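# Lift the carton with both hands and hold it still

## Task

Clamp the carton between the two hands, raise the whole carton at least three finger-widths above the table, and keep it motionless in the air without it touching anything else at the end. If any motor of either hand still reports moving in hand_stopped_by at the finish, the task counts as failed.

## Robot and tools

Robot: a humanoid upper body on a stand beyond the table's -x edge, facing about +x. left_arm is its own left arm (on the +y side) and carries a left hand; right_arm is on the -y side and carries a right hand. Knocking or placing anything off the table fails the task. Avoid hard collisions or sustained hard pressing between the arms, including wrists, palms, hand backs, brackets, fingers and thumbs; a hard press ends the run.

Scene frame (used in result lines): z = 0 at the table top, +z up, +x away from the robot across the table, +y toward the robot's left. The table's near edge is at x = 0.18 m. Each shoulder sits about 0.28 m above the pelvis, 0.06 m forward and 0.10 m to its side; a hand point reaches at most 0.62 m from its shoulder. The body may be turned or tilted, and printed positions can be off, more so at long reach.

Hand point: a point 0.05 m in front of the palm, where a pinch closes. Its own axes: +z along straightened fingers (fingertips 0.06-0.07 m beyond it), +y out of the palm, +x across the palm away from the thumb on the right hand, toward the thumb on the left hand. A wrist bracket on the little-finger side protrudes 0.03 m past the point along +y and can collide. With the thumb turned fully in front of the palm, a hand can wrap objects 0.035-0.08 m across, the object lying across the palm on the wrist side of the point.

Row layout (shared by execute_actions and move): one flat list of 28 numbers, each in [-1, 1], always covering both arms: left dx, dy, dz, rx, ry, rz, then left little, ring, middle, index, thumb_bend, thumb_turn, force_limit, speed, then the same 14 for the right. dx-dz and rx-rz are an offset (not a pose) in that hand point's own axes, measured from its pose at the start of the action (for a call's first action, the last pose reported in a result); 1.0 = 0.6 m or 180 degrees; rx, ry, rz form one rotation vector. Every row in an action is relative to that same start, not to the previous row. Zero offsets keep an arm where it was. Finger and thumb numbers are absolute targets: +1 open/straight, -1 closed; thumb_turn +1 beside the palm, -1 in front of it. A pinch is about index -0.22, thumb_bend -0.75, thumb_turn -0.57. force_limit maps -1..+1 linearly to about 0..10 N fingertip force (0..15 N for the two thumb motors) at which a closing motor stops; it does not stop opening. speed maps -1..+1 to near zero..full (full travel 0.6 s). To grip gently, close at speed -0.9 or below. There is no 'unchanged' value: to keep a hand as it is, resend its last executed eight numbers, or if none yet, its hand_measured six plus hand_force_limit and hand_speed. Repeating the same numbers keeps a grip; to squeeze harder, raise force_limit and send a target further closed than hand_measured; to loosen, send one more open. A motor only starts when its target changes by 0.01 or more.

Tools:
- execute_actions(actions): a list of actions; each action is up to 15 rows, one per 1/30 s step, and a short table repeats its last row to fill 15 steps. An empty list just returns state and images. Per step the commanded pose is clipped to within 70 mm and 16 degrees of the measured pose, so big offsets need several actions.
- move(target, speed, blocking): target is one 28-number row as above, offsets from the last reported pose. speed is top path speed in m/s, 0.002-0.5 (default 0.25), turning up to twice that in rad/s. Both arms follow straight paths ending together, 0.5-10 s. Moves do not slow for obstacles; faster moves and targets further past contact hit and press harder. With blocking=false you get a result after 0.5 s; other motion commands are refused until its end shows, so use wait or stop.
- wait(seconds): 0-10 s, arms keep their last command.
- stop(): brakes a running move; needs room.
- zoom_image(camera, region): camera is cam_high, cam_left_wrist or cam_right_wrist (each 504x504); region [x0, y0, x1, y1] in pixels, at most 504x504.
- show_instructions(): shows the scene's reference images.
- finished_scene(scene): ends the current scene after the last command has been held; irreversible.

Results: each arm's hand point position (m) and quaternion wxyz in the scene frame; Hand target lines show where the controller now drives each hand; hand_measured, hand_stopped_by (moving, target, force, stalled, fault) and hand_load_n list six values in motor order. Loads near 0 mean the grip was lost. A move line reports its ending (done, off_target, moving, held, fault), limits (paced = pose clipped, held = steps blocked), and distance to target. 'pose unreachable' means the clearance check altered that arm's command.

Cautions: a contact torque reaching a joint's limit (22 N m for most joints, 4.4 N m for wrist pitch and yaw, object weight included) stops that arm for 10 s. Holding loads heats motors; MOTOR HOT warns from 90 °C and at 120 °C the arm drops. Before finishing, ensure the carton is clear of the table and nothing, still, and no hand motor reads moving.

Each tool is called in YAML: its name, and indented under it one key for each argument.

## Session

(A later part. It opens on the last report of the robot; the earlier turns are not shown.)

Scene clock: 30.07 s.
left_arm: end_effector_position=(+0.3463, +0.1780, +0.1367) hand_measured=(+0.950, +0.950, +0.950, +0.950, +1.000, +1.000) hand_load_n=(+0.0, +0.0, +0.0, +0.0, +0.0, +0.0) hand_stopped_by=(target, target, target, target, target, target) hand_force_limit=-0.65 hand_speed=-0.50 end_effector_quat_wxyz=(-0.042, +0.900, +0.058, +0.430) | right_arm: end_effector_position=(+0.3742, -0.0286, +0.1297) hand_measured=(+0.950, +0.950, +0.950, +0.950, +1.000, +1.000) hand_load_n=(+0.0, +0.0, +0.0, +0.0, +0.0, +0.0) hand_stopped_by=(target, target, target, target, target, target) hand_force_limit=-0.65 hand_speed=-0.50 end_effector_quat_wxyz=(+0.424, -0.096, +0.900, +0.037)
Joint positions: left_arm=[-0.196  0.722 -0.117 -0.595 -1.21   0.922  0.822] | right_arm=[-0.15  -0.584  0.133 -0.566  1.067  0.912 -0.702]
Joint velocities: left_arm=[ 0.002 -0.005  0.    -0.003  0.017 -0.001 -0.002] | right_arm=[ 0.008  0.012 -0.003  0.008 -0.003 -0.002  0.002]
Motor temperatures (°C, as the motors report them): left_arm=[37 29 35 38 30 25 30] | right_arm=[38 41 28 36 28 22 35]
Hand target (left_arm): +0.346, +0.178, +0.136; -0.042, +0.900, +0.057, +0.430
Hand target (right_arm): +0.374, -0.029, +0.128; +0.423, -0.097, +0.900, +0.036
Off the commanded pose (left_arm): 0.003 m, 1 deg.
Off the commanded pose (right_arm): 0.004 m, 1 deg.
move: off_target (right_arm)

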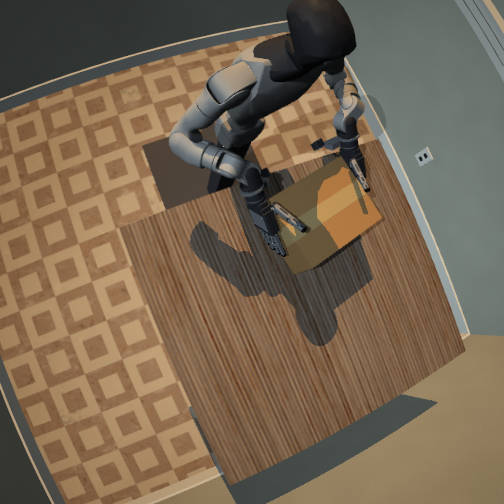

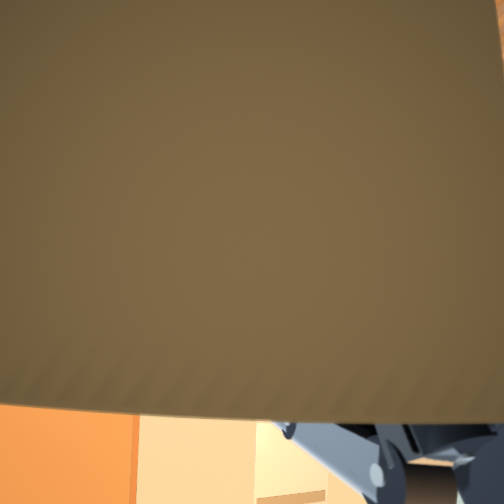

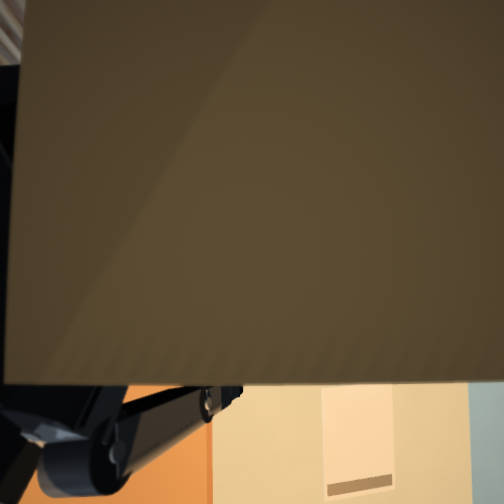

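execute_actions:
  actions:
    - [[0.001,0.001,0.0004,0.0006,0,-0.0003,0.95,0.95,0.95,0.95,1,1,-0.8,-0.8,-0.0014,0.0012,0.0013,-0.001,-0.0005,-0.0008,0.95,0.95,0.95,0.95,1,1,-0.8,-0.8],[0.002,0.002,0.0009,0.0012,0,-0.0006,0.95,0.95,0.95,0.95,1,1,-0.8,-0.8,-0.0028,0.0025,0.0027,-0.002,-0.001,-0.0015,0.95,0.95,0.95,0.95,1,1,-0.8,-0.8],[0.003,0.0035,0.0013,0.0018,0,-0.0009,0.95,0.95,0.95,0.95,1,1,-0.8,-0.8,-0.0042,0.004,0.004,-0.003,-0.0015,-0.0023,0.95,0.95,0.95,0.95,1,1,-0.8,-0.8],[0.004,0.005,0.0017,0.0023,0,-0.0012,0.95,0.95,0.95,0.95,1,1,-0.8,-0.8,-0.0056,0.0058,0.0053,-0.004,-0.002,-0.003,0.95,0.95,0.95,0.95,1,1,-0.8,-0.8],[0.005,0.0065,0.0021,0.0029,0,-0.0015,0.95,0.95,0.95,0.95,1,1,-0.8,-0.8,-0.007,0.0075,0.0067,-0.005,-0.0025,-0.0038,0.95,0.95,0.95,0.95,1,1,-0.8,-0.8],[0.006,0.008,0.0026,0.0035,0,-0.0018,0.95,0.95,0.95,0.95,1,1,-0.8,-0.8,-0.0084,0.0093,0.008,-0.006,-0.003,-0.0045,0.95,0.95,0.95,0.95,1,1,-0.8,-0.8],[0.0068,0.0095,0.003,0.004,0,-0.002,0.95,0.95,0.95,0.95,1,1,-0.8,-0.8,-0.0097,0.011,0.0093,-0.007,-0.0035,-0.0053,0.95,0.95,0.95,0.95,1,1,-0.8,-0.8],[0.0068,0.011,0.003,0.004,0,-0.002,0.95,0.95,0.95,0.95,1,1,-0.8,-0.8,-0.0097,0.0128,0.0093,-0.007,-0.0035,-0.0053,0.95,0.95,0.95,0.95,1,1,-0.8,-0.8],[0.0068,0.0125,0.003,0.004,0,-0.002,0.95,0.95,0.95,0.95,1,1,-0.8,-0.8,-0.0097,0.0145,0.0093,-0.007,-0.0035,-0.0053,0.95,0.95,0.95,0.95,1,1,-0.8,-0.8],[0.0068,0.014,0.003,0.004,0,-0.002,0.95,0.95,0.95,0.95,1,1,-0.8,-0.8,-0.0097,0.0163,0.0093,-0.007,-0.0035,-0.0053,0.95,0.95,0.95,0.95,1,1,-0.8,-0.8],[0.0068,0.0155,0.003,0.004,0,-0.002,0.95,0.95,0.95,0.95,1,1,-0.8,-0.8,-0.0097,0.018,0.0093,-0.007,-0.0035,-0.0053,0.95,0.95,0.95,0.95,1,1,-0.8,-0.8],[0.0068,0.017,0.003,0.004,0,-0.002,0.95,0.95,0.95,0.95,1,1,-0.8,-0.8,-0.0097,0.0198,0.0093,-0.007,-0.0035,-0.0053,0.95,0.95,0.95,0.95,1,1,-0.8,-0.8],[0.0068,0.0185,0.003,0.004,0,-0.002,0.95,0.95,0.95,0.95,1,1,-0.8,-0.8,-0.0097,0.0215,0.0093,-0.007,-0.0035,-0.0053,0.95,0.95,0.95,0.95,1,1,-0.8,-0.8]]
    - [[-0.0003,0.007,-0.001,-0.002,0,0,0.85,0.9,0.92,0.93,1,1,-0.8,-0.8,0.0002,0.007,-0.001,-0.002,0,0.0003,0.85,0.9,0.92,0.93,1,1,-0.8,-0.8],[-0.0006,0.0115,-0.0025,-0.0055,-0.0004,-0.0003,0.85,0.9,0.92,0.93,1,1,-0.8,-0.8,0.0005,0.0115,-0.0022,-0.0053,0.0003,0.0006,0.85,0.9,0.92,0.93,1,1,-0.8,-0.8],[-0.0009,0.016,-0.004,-0.009,-0.0006,-0.0005,0.85,0.9,0.92,0.93,1,1,-0.8,-0.8,0.0007,0.016,-0.0035,-0.0087,0.0005,0.0009,0.85,0.9,0.92,0.93,1,1,-0.8,-0.8],[-0.0012,0.0205,-0.0055,-0.0124,-0.0009,-0.0006,0.85,0.9,0.92,0.93,1,1,-0.8,-0.8,0.0009,0.0205,-0.0047,-0.012,0.0006,0.0012,0.85,0.9,0.92,0.93,1,1,-0.8,-0.8],[-0.0015,0.025,-0.007,-0.0158,-0.0011,-0.0008,0.85,0.9,0.92,0.93,1,1,-0.8,-0.8,0.0012,0.025,-0.006,-0.0153,0.0008,0.0015,0.85,0.9,0.92,0.93,1,1,-0.8,-0.8],[-0.0018,0.030,-0.0085,-0.0192,-0.0014,-0.0009,0.85,0.9,0.92,0.93,1,1,-0.8,-0.8,0.0014,0.0295,-0.0072,-0.0187,0.0009,0.0018,0.85,0.9,0.92,0.93,1,1,-0.8,-0.8],[-0.0021,0.0345,-0.010,-0.0226,-0.0016,-0.0011,0.85,0.9,0.92,0.93,1,1,-0.8,-0.8,0.0016,0.034,-0.0085,-0.022,0.0011,0.0021,0.85,0.9,0.92,0.93,1,1,-0.8,-0.8],[-0.0025,0.039,-0.0115,-0.026,-0.0018,-0.0012,0.85,0.9,0.92,0.93,1,1,-0.8,-0.8,0.0018,0.0385,-0.0097,-0.0253,0.0012,0.0025,0.85,0.9,0.92,0.93,1,1,-0.8,-0.8],[-0.0028,0.044,-0.013,-0.0294,-0.0021,-0.0014,0.85,0.9,0.92,0.93,1,1,-0.8,-0.8,0.0021,0.043,-0.011,-0.0287,0.0014,0.0028,0.85,0.9,0.92,0.93,1,1,-0.8,-0.8],[-0.0031,0.0485,-0.0145,-0.0328,-0.0023,-0.0015,0.85,0.9,0.92,0.93,1,1,-0.8,-0.8,0.0023,0.0475,-0.0122,-0.032,0.0015,0.0031,0.85,0.9,0.92,0.93,1,1,-0.8,-0.8],[-0.0034,0.053,-0.016,-0.0362,-0.0025,-0.0017,0.85,0.9,0.92,0.93,1,1,-0.8,-0.8,0.0025,0.052,-0.0135,-0.0353,0.0017,0.0034,0.85,0.9,0.92,0.93,1,1,-0.8,-0.8],[-0.0037,0.0575,-0.0175,-0.0396,-0.0028,-0.0018,0.85,0.9,0.92,0.93,1,1,-0.8,-0.8,0.0028,0.0565,-0.0147,-0.0387,0.0018,0.0037,0.85,0.9,0.92,0.93,1,1,-0.8,-0.8],[-0.004,0.062,-0.019,-0.043,-0.003,-0.002,0.85,0.9,0.92,0.93,1,1,-0.8,-0.8,0.003,0.061,-0.016,-0.042,0.002,0.004,0.85,0.9,0.92,0.93,1,1,-0.8,-0.8]]

wait:
  seconds: 0.2

Scene clock: 32.10 s.
left_arm: end_effector_position=(+0.3519, +0.1699, +0.1384) hand_measured=(+0.850, +0.900, +0.920, +0.930, +1.000, +1.000) hand_load_n=(+0.0, +0.0, +0.0, +0.0, +0.0, +0.0) hand_stopped_by=(target, target, target, target, target, target) hand_force_limit=-0.80 hand_speed=-0.80 end_effector_quat_wxyz=(-0.048, +0.899, +0.067, +0.431) | right_arm: end_effector_position=(+0.3792, -0.0151, +0.1307) hand_measured=(+0.850, +0.900, +0.920, +0.930, +1.000, +1.000) hand_load_n=(+1.0, +0.0, +0.0, +0.0, +0.0, +0.0) hand_stopped_by=(moving, target, target, target, target, target) hand_force_limit=-0.80 hand_speed=-0.80 end_effector_quat_wxyz=(+0.428, -0.107, +0.896, +0.049)
Joint positions: left_arm=[-0.241  0.663 -0.149 -0.594 -1.219  0.946  0.912] | right_arm=[-0.201 -0.568  0.173 -0.528  1.046  0.902 -0.684]
Joint velocities: left_arm=[-0.002  0.009  0.     0.005  0.    -0.009 -0.027] | right_arm=[ 0.    -0.017  0.     0.002 -0.011 -0.008  0.038]
Motor temperatures (°C, as the motors report them): left_arm=[37 29 35 38 30 25 30] | right_arm=[38 41 28 36 28 22 34]
Hand target (left_arm): +0.346, +0.133, +0.143; +0.014, +0.902, +0.040, +0.430
Hand target (right_arm): +0.362, +0.016, +0.136; +0.416, -0.129, +0.894, +0.107
Off the commanded pose (left_arm): 0.039 m, 8 deg.
Off the commanded pose (right_arm): 0.037 m, 7 deg.

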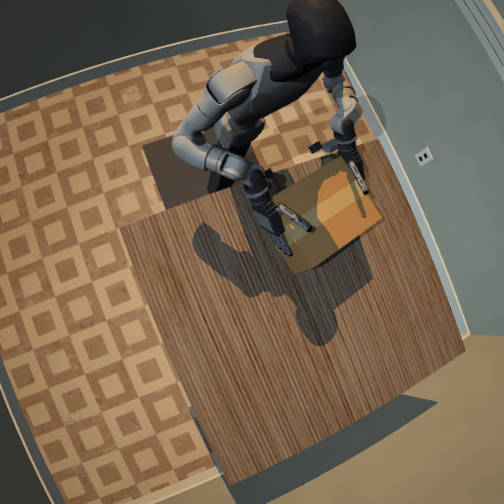

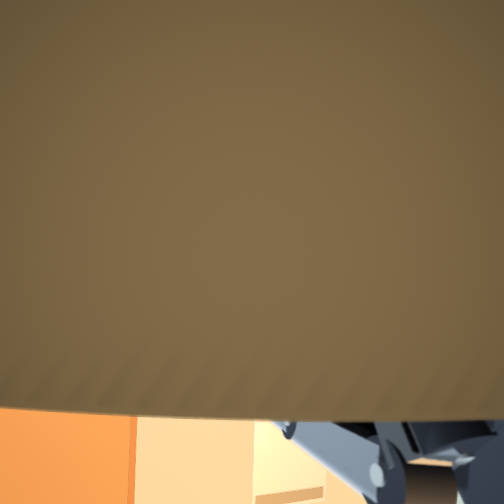

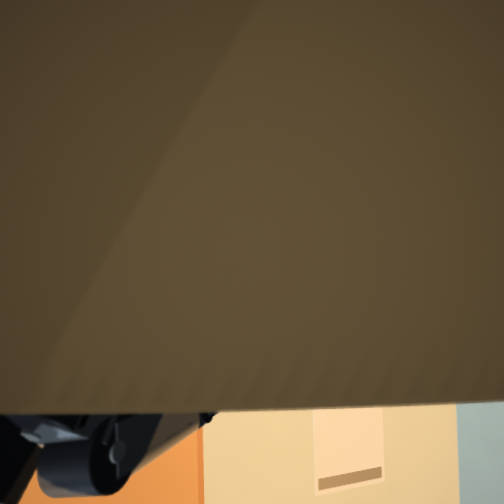

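Scene clock: 32.30 s.
left_arm: end_effector_position=(+0.3519, +0.1699, +0.1385) hand_measured=(+0.850, +0.900, +0.920, +0.930, +1.000, +1.000) hand_load_n=(+0.0, +0.0, +0.0, +0.0, +0.0, +0.0) hand_stopped_by=(target, target, target, target, target, target) hand_force_limit=-0.80 hand_speed=-0.80 end_effector_quat_wxyz=(-0.048, +0.899, +0.067, +0.431) | right_arm: end_effector_position=(+0.3792, -0.0151, +0.1307) hand_measured=(+0.850, +0.900, +0.920, +0.930, +1.000, +1.000) hand_load_n=(+1.0, +0.0, +0.0, +0.0, +0.0, +0.0) hand_stopped_by=(force, target, target, target, target, target) hand_force_limit=-0.80 hand_speed=-0.80 end_effector_quat_wxyz=(+0.428, -0.107, +0.896, +0.049)
Joint positions: left_arm=[-0.24   0.664 -0.149 -0.594 -1.219  0.945  0.911] | right_arm=[-0.201 -0.568  0.173 -0.528  1.045  0.902 -0.683]
Joint velocities: left_arm=[ 0.003  0.005 -0.008  0.003  0.     0.     0.   ] | right_arm=[-0.002  0.    -0.021  0.     0.002  0.     0.   ]
Motor temperatures (°C, as the motors report them): left_arm=[37 29 35 38 30 25 30] | right_arm=[38 41 28 36 28 22 35]
Hand target (left_arm): +0.346, +0.133, +0.143; +0.014, +0.902, +0.040, +0.430
Hand target (right_arm): +0.362, +0.016, +0.136; +0.416, -0.129, +0.894, +0.107
Off the commanded pose (left_arm): 0.039 m, 8 deg.
Off the commanded pose (right_arm): 0.037 m, 7 deg.
wait: 0.20 s; at rest by 0.17 s

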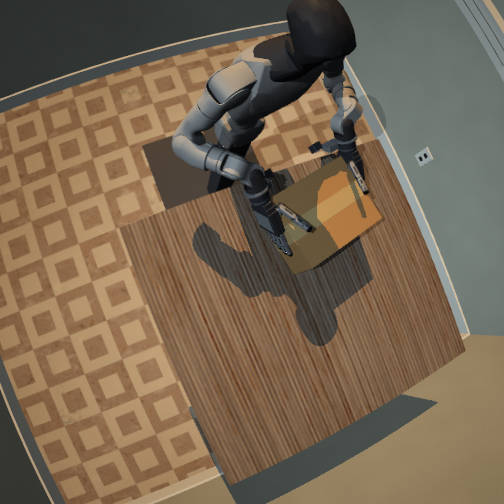

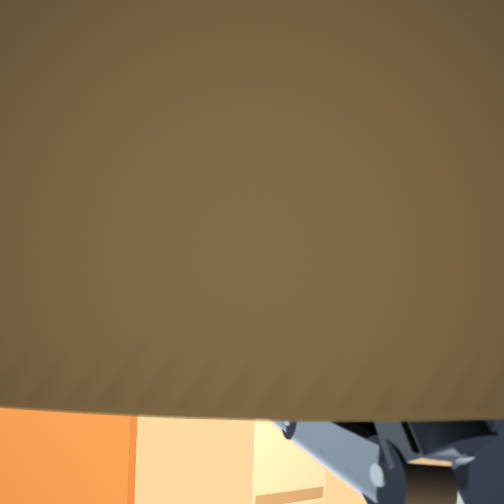

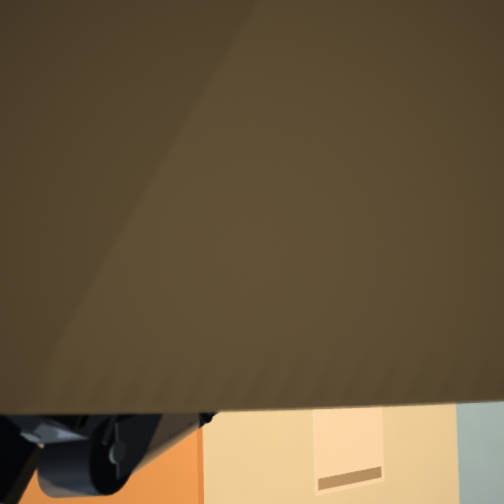

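execute_actions:
  actions:
    - [[-0.0041,0.064,-0.0197,-0.0445,-0.0031,-0.002,0.55,0.55,0.55,0.55,1,1,-0.75,-0.88,0.0031,0.061,-0.0157,-0.0415,0.0021,0.004,0.55,0.55,0.55,0.55,1,1,-0.75,-0.88],[-0.0043,0.0665,-0.0206,-0.0465,-0.0032,-0.0021,0.55,0.55,0.55,0.55,1,1,-0.75,-0.88,0.0032,0.0635,-0.0164,-0.0432,0.0022,0.0041,0.55,0.55,0.55,0.55,1,1,-0.75,-0.88],[-0.0045,0.069,-0.0215,-0.0485,-0.0033,-0.0022,0.55,0.55,0.55,0.55,1,1,-0.75,-0.88,0.0033,0.066,-0.0171,-0.0449,0.0023,0.0042,0.55,0.55,0.55,0.55,1,1,-0.75,-0.88],[-0.0046,0.0715,-0.0224,-0.0505,-0.0034,-0.0023,0.55,0.55,0.55,0.55,1,1,-0.75,-0.88,0.0034,0.0685,-0.0178,-0.0466,0.0024,0.0043,0.55,0.55,0.55,0.55,1,1,-0.75,-0.88],[-0.0048,0.074,-0.0233,-0.0525,-0.0035,-0.0024,0.55,0.55,0.55,0.55,1,1,-0.75,-0.88,0.0035,0.071,-0.0185,-0.0483,0.0025,0.0044,0.55,0.55,0.55,0.55,1,1,-0.75,-0.88],[-0.005,0.0765,-0.0242,-0.0545,-0.0036,-0.0025,0.55,0.55,0.55,0.55,1,1,-0.75,-0.88,0.0036,0.0735,-0.0192,-0.050,0.0026,0.0045,0.55,0.55,0.55,0.55,1,1,-0.75,-0.88],[-0.0051,0.079,-0.0251,-0.0563,-0.0037,-0.0026,0.55,0.55,0.55,0.55,1,1,-0.75,-0.88,0.0037,0.076,-0.0199,-0.0517,0.0027,0.0046,0.55,0.55,0.55,0.55,1,1,-0.75,-0.88],[-0.0053,0.0815,-0.026,-0.0581,-0.0038,-0.0027,0.55,0.55,0.55,0.55,1,1,-0.75,-0.88,0.0038,0.0785,-0.0206,-0.0534,0.0028,0.0047,0.55,0.55,0.55,0.55,1,1,-0.75,-0.88],[-0.0054,0.084,-0.027,-0.060,-0.0039,-0.0028,0.55,0.55,0.55,0.55,1,1,-0.75,-0.88,0.0039,0.081,-0.0213,-0.0551,0.0029,0.0048,0.55,0.55,0.55,0.55,1,1,-0.75,-0.88],[-0.0055,0.0865,-0.028,-0.062,-0.004,-0.003,0.55,0.55,0.55,0.55,1,1,-0.75,-0.88,0.004,0.0835,-0.022,-0.057,0.003,0.005,0.55,0.55,0.55,0.55,1,1,-0.75,-0.88]]
    - [[-0.0065,0.0865,-0.0293,-0.062,-0.004,-0.003,0.55,0.55,0.55,0.55,1,1,-0.75,-0.88,0.005,0.0835,-0.0233,-0.057,0.003,0.005,0.55,0.55,0.55,0.55,1,1,-0.75,-0.88],[-0.008,0.0865,-0.0312,-0.062,-0.004,-0.003,0.55,0.55,0.55,0.55,1,1,-0.75,-0.88,0.0065,0.0835,-0.0252,-0.057,0.003,0.005,0.55,0.55,0.55,0.55,1,1,-0.75,-0.88],[-0.010,0.0865,-0.0337,-0.062,-0.004,-0.003,0.55,0.55,0.55,0.55,1,1,-0.75,-0.88,0.0085,0.0835,-0.0277,-0.057,0.003,0.005,0.55,0.55,0.55,0.55,1,1,-0.75,-0.88],[-0.012,0.0865,-0.0362,-0.062,-0.004,-0.003,0.55,0.55,0.55,0.55,1,1,-0.75,-0.88,0.0105,0.0835,-0.0302,-0.057,0.003,0.005,0.55,0.55,0.55,0.55,1,1,-0.75,-0.88],[-0.014,0.0865,-0.0387,-0.062,-0.004,-0.003,0.55,0.55,0.55,0.55,1,1,-0.75,-0.88,0.0125,0.0835,-0.0327,-0.057,0.003,0.005,0.55,0.55,0.55,0.55,1,1,-0.75,-0.88],[-0.016,0.0865,-0.0412,-0.062,-0.004,-0.003,0.55,0.55,0.55,0.55,1,1,-0.75,-0.88,0.0145,0.0835,-0.0352,-0.057,0.003,0.005,0.55,0.55,0.55,0.55,1,1,-0.75,-0.88],[-0.018,0.0865,-0.0437,-0.062,-0.004,-0.003,0.55,0.55,0.55,0.55,1,1,-0.75,-0.88,0.0165,0.0835,-0.0377,-0.057,0.003,0.005,0.55,0.55,0.55,0.55,1,1,-0.75,-0.88],[-0.020,0.0865,-0.0462,-0.062,-0.004,-0.003,0.55,0.55,0.55,0.55,1,1,-0.75,-0.88,0.0185,0.0835,-0.0402,-0.057,0.003,0.005,0.55,0.55,0.55,0.55,1,1,-0.75,-0.88],[-0.022,0.0865,-0.0487,-0.062,-0.004,-0.003,0.55,0.55,0.55,0.55,1,1,-0.75,-0.88,0.0205,0.0835,-0.0427,-0.057,0.003,0.005,0.55,0.55,0.55,0.55,1,1,-0.75,-0.88],[-0.024,0.0865,-0.0512,-0.062,-0.004,-0.003,0.55,0.55,0.55,0.55,1,1,-0.75,-0.88,0.0225,0.0835,-0.0452,-0.057,0.003,0.005,0.55,0.55,0.55,0.55,1,1,-0.75,-0.88],[-0.026,0.0865,-0.0537,-0.062,-0.004,-0.003,0.55,0.55,0.55,0.55,1,1,-0.75,-0.88,0.0245,0.0835,-0.0477,-0.057,0.003,0.005,0.55,0.55,0.55,0.55,1,1,-0.75,-0.88],[-0.028,0.0865,-0.0562,-0.062,-0.004,-0.003,0.55,0.55,0.55,0.55,1,1,-0.75,-0.88,0.0265,0.0835,-0.0502,-0.057,0.003,0.005,0.55,0.55,0.55,0.55,1,1,-0.75,-0.88],[-0.030,0.0865,-0.0587,-0.062,-0.004,-0.003,0.55,0.55,0.55,0.55,1,1,-0.75,-0.88,0.0285,0.0835,-0.0527,-0.057,0.003,0.005,0.55,0.55,0.55,0.55,1,1,-0.75,-0.88],[-0.0315,0.0865,-0.0605,-0.062,-0.004,-0.003,0.55,0.55,0.55,0.55,1,1,-0.75,-0.88,0.030,0.0835,-0.0545,-0.057,0.003,0.005,0.55,0.55,0.55,0.55,1,1,-0.75,-0.88],[-0.0325,0.0865,-0.0615,-0.062,-0.004,-0.003,0.55,0.55,0.55,0.55,1,1,-0.75,-0.88,0.031,0.0835,-0.0555,-0.057,0.003,0.005,0.55,0.55,0.55,0.55,1,1,-0.75,-0.88]]

wait:
  seconds: 0.3

Scene clock: 34.33 s.
left_arm: end_effector_position=(+0.3324, +0.1652, +0.1373) hand_measured=(+0.832, +0.874, +0.888, +0.892, +1.000, +1.000) hand_load_n=(+0.5, +2.0, +3.0, +4.0, +0.0, +0.0) hand_stopped_by=(force, force, force, force, target, target) hand_force_limit=-0.75 hand_speed=-0.88 end_effector_quat_wxyz=(-0.048, +0.898, +0.060, +0.433) | right_arm: end_effector_position=(+0.3606, -0.0189, +0.1299) hand_measured=(+0.850, +0.888, +0.902, +0.904, +1.000, +1.000) hand_load_n=(+0.0, +2.5, +3.0, +3.5, +0.0, +0.0) hand_stopped_by=(force, force, force, force, target, target) hand_force_limit=-0.75 hand_speed=-0.88 end_effector_quat_wxyz=(+0.433, -0.113, +0.893, +0.049)
Joint positions: left_arm=[-0.138  0.678 -0.145 -0.692 -1.196  0.926  0.911] | right_arm=[-0.096 -0.586  0.175 -0.615  1.005  0.869 -0.661]
Joint velocities: left_arm=[ 0.252  0.025  0.015 -0.253  0.038 -0.046  0.033] | right_arm=[ 0.276 -0.046  0.008 -0.235 -0.052 -0.071 -0.008]
Motor temperatures (°C, as the motors report them): left_arm=[37 29 35 38 30 24 31] | right_arm=[38 41 28 36 28 22 36]
Hand target (left_arm): +0.318, +0.114, +0.146; +0.043, +0.902, +0.026, +0.429
Hand target (right_arm): +0.331, +0.022, +0.138; +0.413, -0.141, +0.890, +0.130
Off the commanded pose (left_arm): 0.055 m, 11 deg.
Off the commanded pose (right_arm): 0.053 m, 10 deg.

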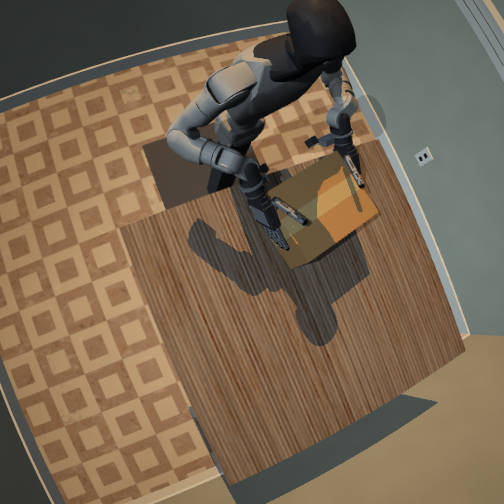

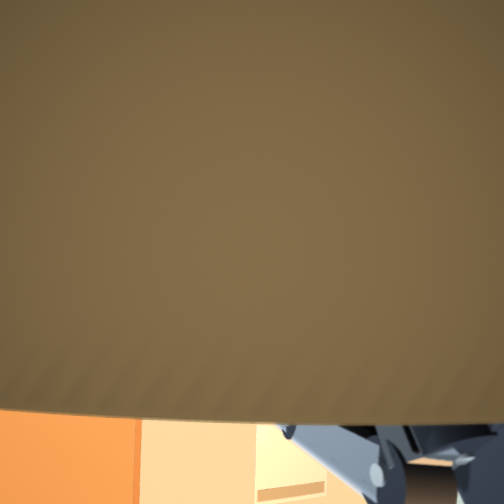

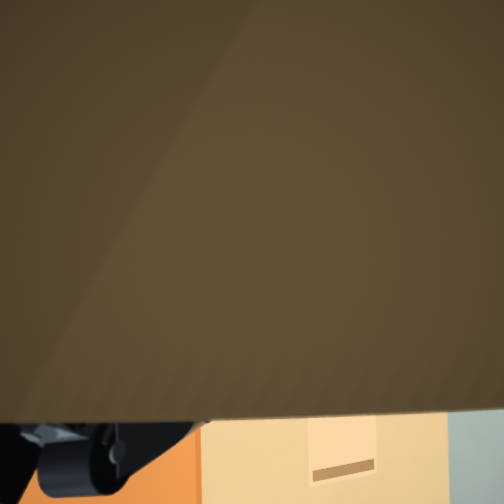

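Scene clock: 34.63 s.
left_arm: end_effector_position=(+0.3293, +0.1644, +0.1371) hand_measured=(+0.832, +0.874, +0.888, +0.892, +1.000, +1.000) hand_load_n=(+0.5, +2.0, +3.0, +4.0, +0.0, +0.0) hand_stopped_by=(force, force, force, force, target, target) hand_force_limit=-0.75 hand_speed=-0.88 end_effector_quat_wxyz=(-0.048, +0.898, +0.060, +0.433) | right_arm: end_effector_position=(+0.3576, -0.0196, +0.1299) hand_measured=(+0.850, +0.888, +0.902, +0.904, +1.000, +1.000) hand_load_n=(+0.0, +2.5, +3.0, +3.5, +0.0, +0.0) hand_stopped_by=(force, force, force, force, target, target) hand_force_limit=-0.75 hand_speed=-0.88 end_effector_quat_wxyz=(+0.433, -0.113, +0.893, +0.049)
Joint positions: left_arm=[-0.122  0.679 -0.144 -0.706 -1.193  0.923  0.913] | right_arm=[-0.08  -0.588  0.175 -0.629  1.002  0.866 -0.662]
Joint velocities: left_arm=[-0.006  0.003  0.006  0.006 -0.009  0.     0.   ] | right_arm=[-0.009  0.     0.003  0.005  0.002  0.     0.   ]
Motor temperatures (°C, as the motors report them): left_arm=[37 29 35 39 30 24 31] | right_arm=[38 41 28 36 28 22 36]
Hand target (left_arm): +0.318, +0.114, +0.146; +0.043, +0.902, +0.026, +0.429
Hand target (right_arm): +0.331, +0.022, +0.138; +0.413, -0.141, +0.890, +0.130
Off the commanded pose (left_arm): 0.054 m, 11 deg.
Off the commanded pose (right_arm): 0.052 m, 10 deg.
wait: 0.30 s; at rest by 0.23 s

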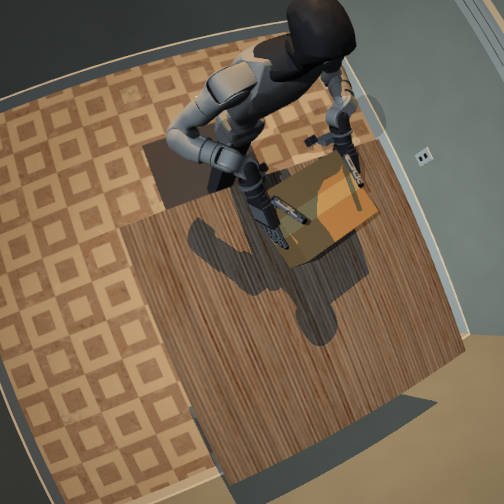

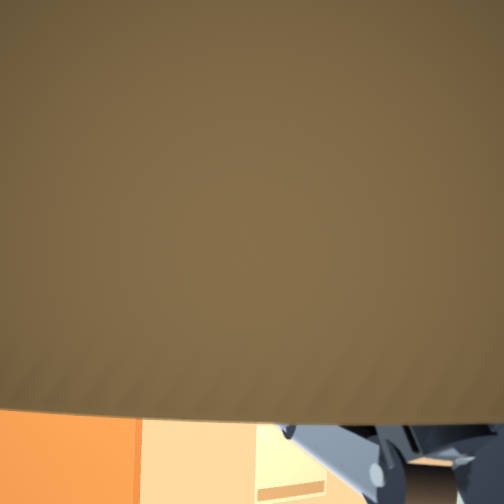

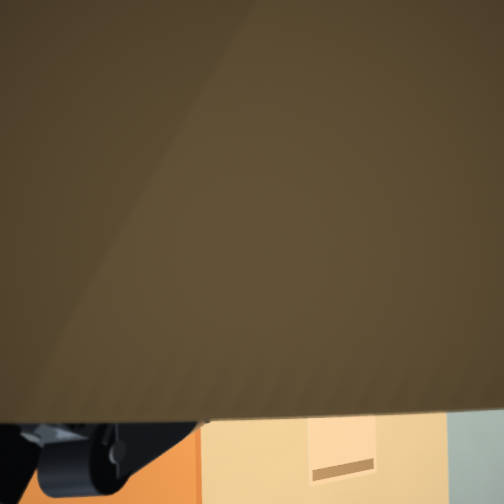

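execute_actions:
  actions:
    - [[-0.0048,0.0845,-0.032,-0.0624,-0.0054,-0.0056,0.55,0.55,0.55,0.55,1,1,-0.75,-0.88,0.005,0.0834,-0.0271,-0.0563,0.0051,0.0071,0.55,0.55,0.55,0.55,1,1,-0.75,-0.88],[-0.004,0.0857,-0.0314,-0.0632,-0.0049,-0.0058,0.55,0.55,0.55,0.55,1,1,-0.75,-0.88,0.0041,0.0845,-0.0264,-0.0571,0.0047,0.0073,0.55,0.55,0.55,0.55,1,1,-0.75,-0.88],[-0.0031,0.0869,-0.0308,-0.0639,-0.0044,-0.006,0.55,0.55,0.55,0.55,1,1,-0.75,-0.88,0.0033,0.0857,-0.0258,-0.0578,0.0042,0.0076,0.55,0.55,0.55,0.55,1,1,-0.75,-0.88],[-0.0023,0.0881,-0.0305,-0.0646,-0.0039,-0.0061,0.55,0.55,0.55,0.55,1,1,-0.75,-0.88,0.0024,0.0868,-0.0254,-0.0586,0.0037,0.0078,0.55,0.55,0.55,0.55,1,1,-0.75,-0.88],[-0.0015,0.0893,-0.0308,-0.0654,-0.0034,-0.0063,0.55,0.55,0.55,0.55,1,1,-0.75,-0.88,0.0016,0.0879,-0.0257,-0.0593,0.0032,0.008,0.55,0.55,0.55,0.55,1,1,-0.75,-0.88],[-0.0006,0.0905,-0.0314,-0.0661,-0.0029,-0.0065,0.55,0.55,0.55,0.55,1,1,-0.75,-0.88,0.0007,0.089,-0.0262,-0.0601,0.0028,0.0082,0.55,0.55,0.55,0.55,1,1,-0.75,-0.88],[0.0002,0.0917,-0.032,-0.0669,-0.0024,-0.0067,0.55,0.55,0.55,0.55,1,1,-0.75,-0.88,-0.0001,0.0902,-0.0268,-0.0608,0.0023,0.0085,0.55,0.55,0.55,0.55,1,1,-0.75,-0.88],[0.001,0.0929,-0.0326,-0.0676,-0.002,-0.0069,0.55,0.55,0.55,0.55,1,1,-0.75,-0.88,-0.0009,0.0913,-0.0273,-0.0615,0.0018,0.0087,0.55,0.55,0.55,0.55,1,1,-0.75,-0.88],[0.0019,0.094,-0.0331,-0.0683,-0.0015,-0.0071,0.55,0.55,0.55,0.55,1,1,-0.75,-0.88,-0.0018,0.0924,-0.0278,-0.0623,0.0014,0.0089,0.55,0.55,0.55,0.55,1,1,-0.75,-0.88],[0.0027,0.0952,-0.0337,-0.0691,-0.001,-0.0073,0.55,0.55,0.55,0.55,1,1,-0.75,-0.88,-0.0026,0.0935,-0.0284,-0.063,0.0009,0.0091,0.55,0.55,0.55,0.55,1,1,-0.75,-0.88],[0.0035,0.0964,-0.0343,-0.0698,-0.0005,-0.0074,0.55,0.55,0.55,0.55,1,1,-0.75,-0.88,-0.0035,0.0946,-0.0289,-0.0638,0.0004,0.0093,0.55,0.55,0.55,0.55,1,1,-0.75,-0.88],[0.0043,0.0976,-0.0349,-0.0705,0,-0.0076,0.55,0.55,0.55,0.55,1,1,-0.75,-0.88,-0.0043,0.0958,-0.0294,-0.0645,-0.0001,0.0096,0.55,0.55,0.55,0.55,1,1,-0.75,-0.88],[0.0052,0.0988,-0.0354,-0.0713,0.0005,-0.0078,0.55,0.55,0.55,0.55,1,1,-0.75,-0.88,-0.0052,0.0969,-0.03,-0.0653,-0.0005,0.0098,0.55,0.55,0.55,0.55,1,1,-0.75,-0.88],[0.006,0.100,-0.036,-0.072,0.001,-0.008,0.55,0.55,0.55,0.55,1,1,-0.75,-0.88,-0.006,0.098,-0.0305,-0.066,-0.001,0.010,0.55,0.55,0.55,0.55,1,1,-0.75,-0.88]]

wait:
  seconds: 0.25

Scene clock: 35.90 s.
left_arm: end_effector_position=(+0.3291, +0.1643, +0.1372) hand_measured=(+0.832, +0.874, +0.888, +0.892, +1.000, +1.000) hand_load_n=(+0.5, +2.0, +3.5, +4.5, +0.0, +0.0) hand_stopped_by=(force, force, force, force, target, target) hand_force_limit=-0.75 hand_speed=-0.88 end_effector_quat_wxyz=(-0.047, +0.898, +0.060, +0.433) | right_arm: end_effector_position=(+0.3571, -0.0196, +0.1299) hand_measured=(+0.850, +0.888, +0.902, +0.904, +1.000, +1.000) hand_load_n=(+0.0, +2.5, +3.0, +3.5, +0.0, +0.0) hand_stopped_by=(force, force, force, force, target, target) hand_force_limit=-0.75 hand_speed=-0.88 end_effector_quat_wxyz=(+0.433, -0.114, +0.893, +0.049)
Joint positions: left_arm=[-0.121  0.68  -0.144 -0.708 -1.194  0.923  0.912] | right_arm=[-0.078 -0.588  0.175 -0.632  1.002  0.867 -0.663]
Joint velocities: left_arm=[-0.005  0.005  0.012 -0.015  0.005  0.     0.   ] | right_arm=[-0.002  0.     0.005  0.     0.003  0.     0.   ]
Motor temperatures (°C, as the motors report them): left_arm=[37 29 35 39 30 24 33] | right_arm=[38 41 28 37 28 22 38]
Hand target (left_arm): +0.319, +0.106, +0.154; +0.058, +0.897, +0.022, +0.438
Hand target (right_arm): +0.329, +0.030, +0.146; +0.419, -0.145, +0.884, +0.147
Off the commanded pose (left_arm): 0.064 m, 13 deg.
Off the commanded pose (right_arm): 0.061 m, 12 deg.

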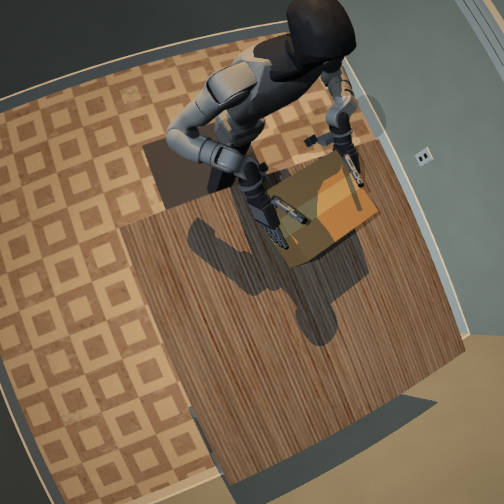

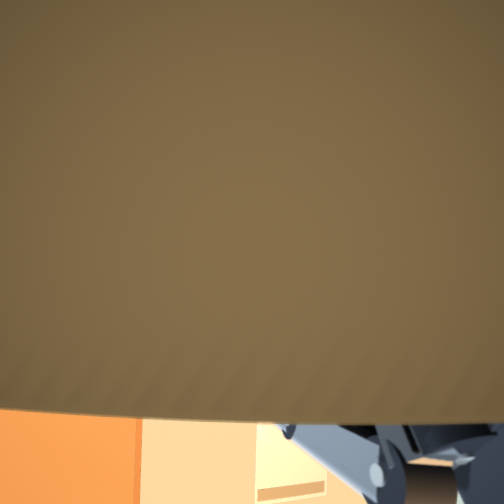

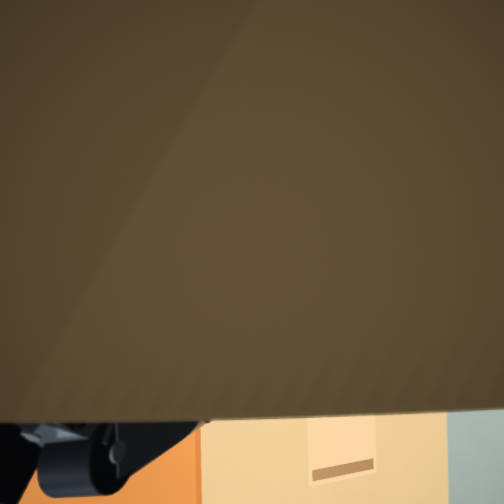

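Scene clock: 36.17 s.
left_arm: end_effector_position=(+0.3291, +0.1643, +0.1372) hand_measured=(+0.832, +0.874, +0.888, +0.892, +1.000, +1.000) hand_load_n=(+0.5, +2.0, +3.5, +4.5, +0.0, +0.0) hand_stopped_by=(force, force, force, force, target, target) hand_force_limit=-0.75 hand_speed=-0.88 end_effector_quat_wxyz=(-0.047, +0.898, +0.060, +0.433) | right_arm: end_effector_position=(+0.3571, -0.0196, +0.1299) hand_measured=(+0.850, +0.888, +0.902, +0.904, +1.000, +1.000) hand_load_n=(+0.0, +2.5, +3.0, +3.5, +0.0, +0.0) hand_stopped_by=(force, force, force, force, target, target) hand_force_limit=-0.75 hand_speed=-0.88 end_effector_quat_wxyz=(+0.433, -0.114, +0.893, +0.049)
Joint positions: left_arm=[-0.121  0.68  -0.144 -0.708 -1.194  0.923  0.912] | right_arm=[-0.078 -0.588  0.175 -0.632  1.002  0.867 -0.663]
Joint velocities: left_arm=[ 0.     0.014 -0.003 -0.002 -0.002  0.     0.   ] | right_arm=[-0.002  0.008 -0.032  0.011  0.     0.     0.   ]
Motor temperatures (°C, as the motors report them): left_arm=[37 29 35 39 30 24 33] | right_arm=[38 41 28 37 28 22 38]
Hand target (left_arm): +0.319, +0.106, +0.154; +0.058, +0.897, +0.022, +0.438
Hand target (right_arm): +0.329, +0.030, +0.146; +0.419, -0.145, +0.884, +0.147
Off the commanded pose (left_arm): 0.064 m, 13 deg.
Off the commanded pose (right_arm): 0.061 m, 12 deg.
wait: 0.27 s; at rest by 0.17 s

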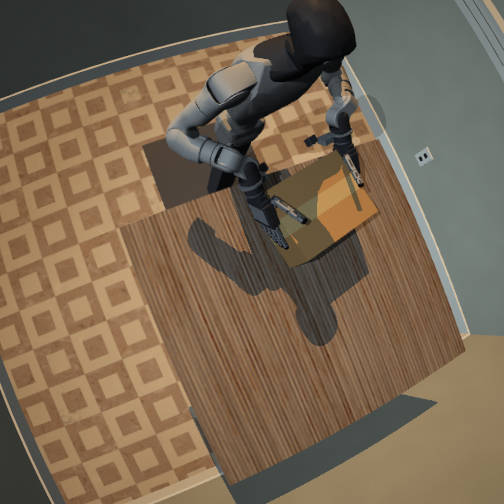

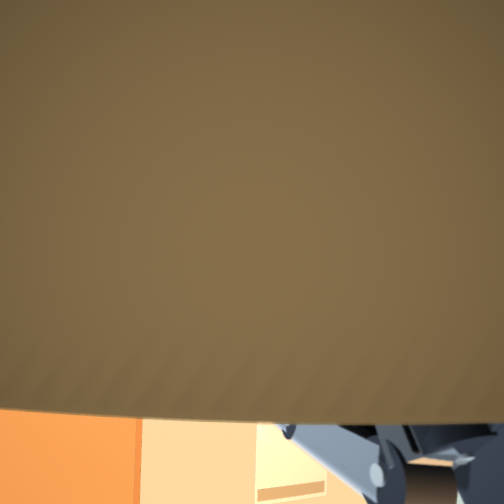

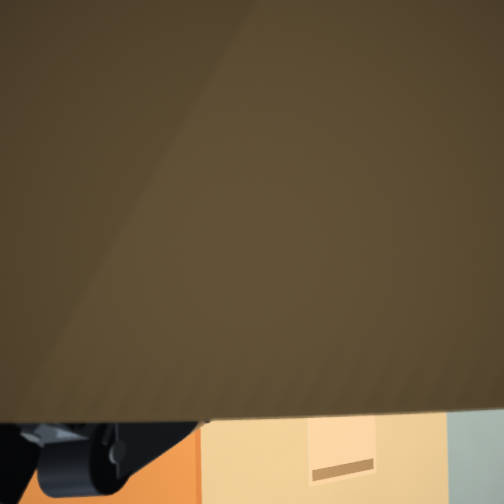

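execute_actions:
  actions: []

Scene clock: 36.80 s.
left_arm: end_effector_position=(+0.3291, +0.1643, +0.1372) hand_measured=(+0.832, +0.874, +0.888, +0.892, +1.000, +1.000) hand_load_n=(+0.5, +2.0, +3.5, +4.5, +0.0, +0.0) hand_stopped_by=(force, force, force, force, target, target) hand_force_limit=-0.75 hand_speed=-0.88 end_effector_quat_wxyz=(-0.047, +0.898, +0.060, +0.433) | right_arm: end_effector_position=(+0.3571, -0.0196, +0.1299) hand_measured=(+0.850, +0.888, +0.902, +0.904, +1.000, +1.000) hand_load_n=(+0.0, +2.5, +3.0, +3.5, +0.0, +0.0) hand_stopped_by=(force, force, force, force, target, target) hand_force_limit=-0.75 hand_speed=-0.88 end_effector_quat_wxyz=(+0.433, -0.114, +0.893, +0.049)
Joint positions: left_arm=[-0.121  0.68  -0.144 -0.708 -1.194  0.923  0.912] | right_arm=[-0.078 -0.588  0.175 -0.632  1.002  0.867 -0.663]
Joint velocities: left_arm=[ 0.008 -0.008 -0.002  0.008 -0.003  0.     0.   ] | right_arm=[ 0.    -0.008 -0.014  0.    -0.006  0.     0.   ]
Motor temperatures (°C, as the motors report them): left_arm=[37 29 35 39 30 24 34] | right_arm=[38 41 28 37 28 22 39]
Hand target (left_arm): +0.319, +0.106, +0.154; +0.058, +0.897, +0.022, +0.438
Hand target (right_arm): +0.329, +0.030, +0.146; +0.419, -0.145, +0.884, +0.147
Off the commanded pose (left_arm): 0.064 m, 13 deg.
Off the commanded pose (right_arm): 0.061 m, 12 deg.

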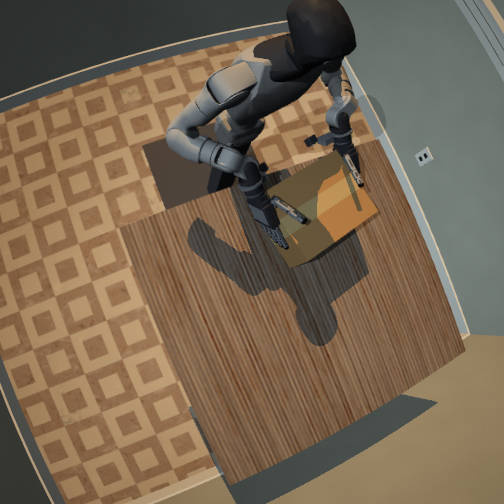

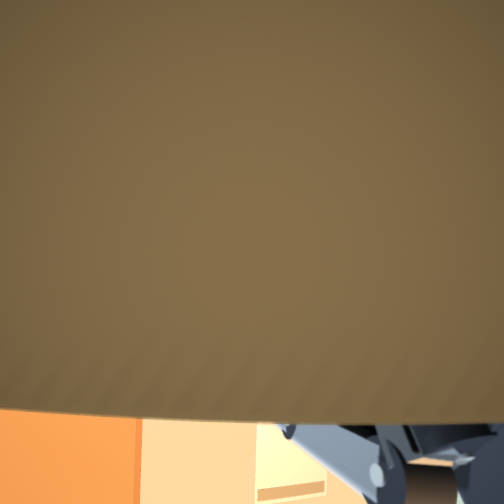

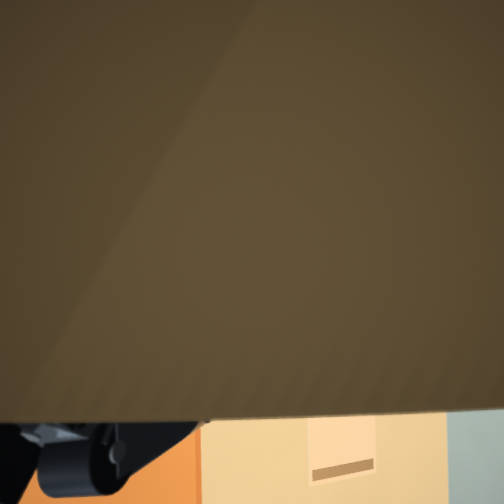

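execute_actions:
  actions:
    - [[0.006,0.100,-0.0357,-0.0715,0.001,-0.008,0.5,0.55,0.55,0.55,1,1,-0.6,-0.88,-0.0065,0.098,-0.030,-0.066,-0.001,0.0105,0.5,0.55,0.55,0.55,1,1,-0.6,-0.88],[0.0065,0.100,-0.0357,-0.0715,0.0013,-0.008,0.5,0.55,0.55,0.55,1,1,-0.6,-0.88,-0.007,0.098,-0.030,-0.066,-0.0013,0.0105,0.5,0.55,0.55,0.55,1,1,-0.6,-0.88],[0.0072,0.1002,-0.0358,-0.0715,0.0017,-0.0081,0.5,0.55,0.55,0.55,1,1,-0.6,-0.88,-0.0077,0.0981,-0.0301,-0.066,-0.0017,0.0106,0.5,0.55,0.55,0.55,1,1,-0.6,-0.88],[0.008,0.1004,-0.0359,-0.0715,0.0022,-0.0082,0.5,0.55,0.55,0.55,1,1,-0.6,-0.88,-0.0085,0.0982,-0.0302,-0.066,-0.0022,0.0107,0.5,0.55,0.55,0.55,1,1,-0.6,-0.88],[0.009,0.1006,-0.036,-0.0715,0.0028,-0.0083,0.5,0.55,0.55,0.55,1,1,-0.6,-0.88,-0.0095,0.0983,-0.0303,-0.066,-0.0028,0.0108,0.5,0.55,0.55,0.55,1,1,-0.6,-0.88],[0.010,0.1008,-0.0361,-0.0715,0.0034,-0.0084,0.5,0.55,0.55,0.55,1,1,-0.6,-0.88,-0.0105,0.0984,-0.0304,-0.066,-0.0034,0.0109,0.5,0.55,0.55,0.55,1,1,-0.6,-0.88],[0.011,0.101,-0.0362,-0.0715,0.004,-0.0085,0.5,0.55,0.55,0.55,1,1,-0.6,-0.88,-0.0115,0.0985,-0.0305,-0.066,-0.004,0.011,0.5,0.55,0.55,0.55,1,1,-0.6,-0.88],[0.012,0.1012,-0.0363,-0.0715,0.0046,-0.0086,0.5,0.55,0.55,0.55,1,1,-0.6,-0.88,-0.0125,0.0986,-0.0306,-0.066,-0.0046,0.0111,0.5,0.55,0.55,0.55,1,1,-0.6,-0.88],[0.013,0.1014,-0.0364,-0.0715,0.0052,-0.0087,0.5,0.55,0.55,0.55,1,1,-0.6,-0.88,-0.0135,0.0987,-0.0307,-0.066,-0.0052,0.0112,0.5,0.55,0.55,0.55,1,1,-0.6,-0.88],[0.014,0.1016,-0.0365,-0.0715,0.0058,-0.0088,0.5,0.55,0.55,0.55,1,1,-0.6,-0.88,-0.0145,0.0988,-0.0308,-0.066,-0.0058,0.0113,0.5,0.55,0.55,0.55,1,1,-0.6,-0.88],[0.015,0.1018,-0.0366,-0.0715,0.0064,-0.0089,0.5,0.55,0.55,0.55,1,1,-0.6,-0.88,-0.0155,0.0989,-0.0309,-0.066,-0.0064,0.0114,0.5,0.55,0.55,0.55,1,1,-0.6,-0.88],[0.0158,0.1019,-0.0367,-0.0715,0.0068,-0.009,0.5,0.55,0.55,0.55,1,1,-0.6,-0.88,-0.0163,0.099,-0.031,-0.066,-0.0068,0.0115,0.5,0.55,0.55,0.55,1,1,-0.6,-0.88],[0.0165,0.102,-0.0367,-0.0715,0.0071,-0.009,0.5,0.55,0.55,0.55,1,1,-0.6,-0.88,-0.017,0.099,-0.031,-0.066,-0.0071,0.0115,0.5,0.55,0.55,0.55,1,1,-0.6,-0.88]]

wait:
  seconds: 0.3

Scene clock: 39.33 s.
left_arm: end_effector_position=(+0.3292, +0.1643, +0.1371) hand_measured=(+0.826, +0.874, +0.888, +0.892, +1.000, +1.000) hand_load_n=(+1.5, +1.5, +3.0, +4.0, +0.0, +0.0) hand_stopped_by=(force, force, force, force, target, target) hand_force_limit=-0.60 hand_speed=-0.88 end_effector_quat_wxyz=(-0.048, +0.898, +0.060, +0.433) | right_arm: end_effector_position=(+0.3572, -0.0196, +0.1298) hand_measured=(+0.838, +0.888, +0.902, +0.904, +1.000, +1.000) hand_load_n=(+3.0, +1.5, +2.5, +3.5, +0.0, +0.0) hand_stopped_by=(force, force, force, force, target, target) hand_force_limit=-0.60 hand_speed=-0.88 end_effector_quat_wxyz=(+0.433, -0.114, +0.893, +0.048)
Joint positions: left_arm=[-0.121  0.679 -0.145 -0.708 -1.191  0.923  0.913] | right_arm=[-0.077 -0.587  0.175 -0.632  0.998  0.867 -0.663]
Joint velocities: left_arm=[ 0.     0.     0.009  0.005 -0.008  0.     0.003] | right_arm=[-0.002  0.011 -0.005  0.003 -0.003  0.001  0.   ]
Motor temperatures (°C, as the motors report them): left_arm=[38 29 35 40 30 24 37] | right_arm=[38 41 28 38 28 22 43]
Hand target (left_arm): +0.322, +0.106, +0.159; +0.058, +0.893, +0.023, +0.447
Hand target (right_arm): +0.332, +0.031, +0.151; +0.428, -0.143, +0.880, +0.149
Off the commanded pose (left_arm): 0.066 m, 13 deg.
Off the commanded pose (right_arm): 0.063 m, 12 deg.

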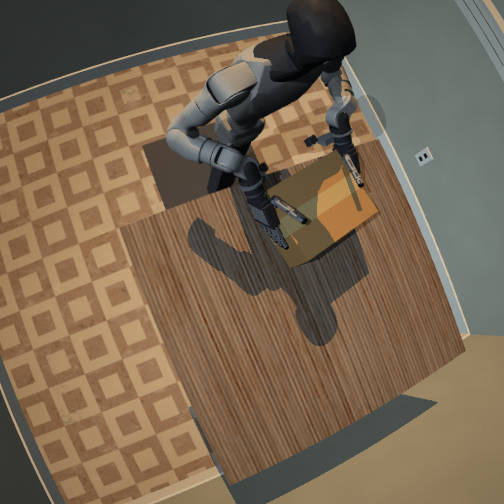

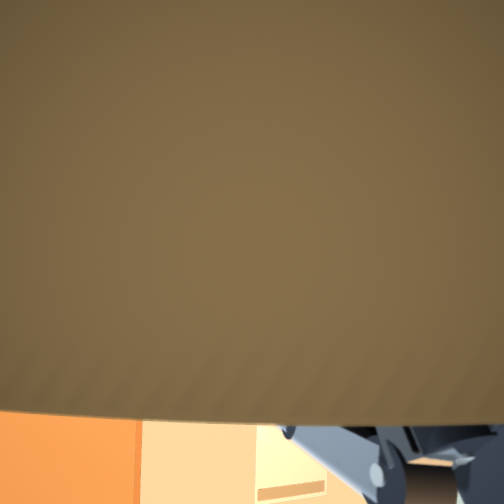

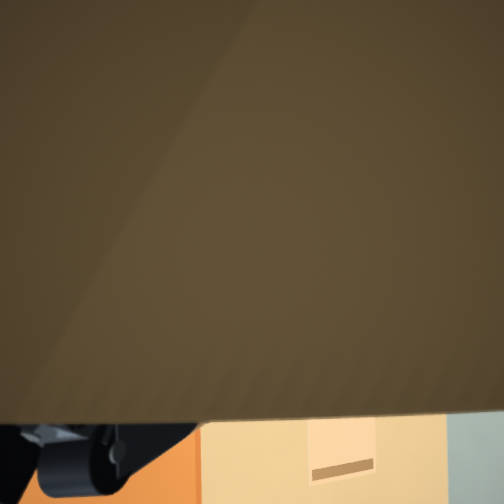

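Scene clock: 39.63 s.
left_arm: end_effector_position=(+0.3292, +0.1643, +0.1371) hand_measured=(+0.826, +0.874, +0.888, +0.892, +1.000, +1.000) hand_load_n=(+1.5, +1.5, +3.0, +4.0, +0.0, +0.0) hand_stopped_by=(force, force, force, force, target, target) hand_force_limit=-0.60 hand_speed=-0.88 end_effector_quat_wxyz=(-0.048, +0.898, +0.060, +0.433) | right_arm: end_effector_position=(+0.3572, -0.0196, +0.1298) hand_measured=(+0.838, +0.888, +0.902, +0.904, +1.000, +1.000) hand_load_n=(+3.0, +1.5, +2.5, +3.5, +0.0, +0.0) hand_stopped_by=(force, force, force, force, target, target) hand_force_limit=-0.60 hand_speed=-0.88 end_effector_quat_wxyz=(+0.433, -0.114, +0.893, +0.048)
Joint positions: left_arm=[-0.121  0.679 -0.145 -0.708 -1.191  0.923  0.913] | right_arm=[-0.077 -0.587  0.175 -0.632  0.998  0.867 -0.663]
Joint velocities: left_arm=[ 0.005 -0.003  0.    -0.002  0.009  0.     0.   ] | right_arm=[ 0.003 -0.002  0.014 -0.006  0.002  0.     0.   ]
Motor temperatures (°C, as the motors report them): left_arm=[38 29 35 40 30 24 37] | right_arm=[38 41 28 38 28 22 44]
Hand target (left_arm): +0.322, +0.106, +0.159; +0.058, +0.893, +0.023, +0.447
Hand target (right_arm): +0.332, +0.031, +0.151; +0.428, -0.143, +0.880, +0.149
Off the commanded pose (left_arm): 0.066 m, 13 deg.
Off the commanded pose (right_arm): 0.063 m, 12 deg.
wait: 0.30 s; at rest by 0.17 s

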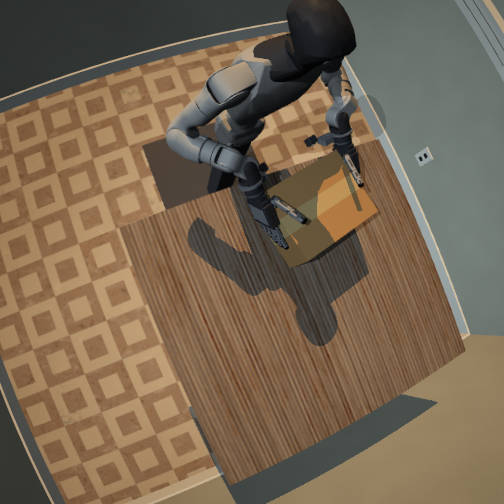

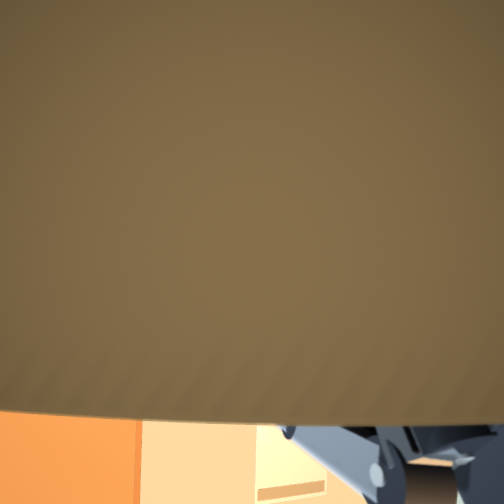

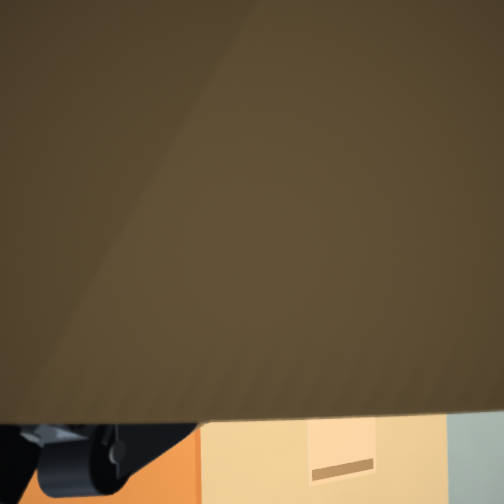

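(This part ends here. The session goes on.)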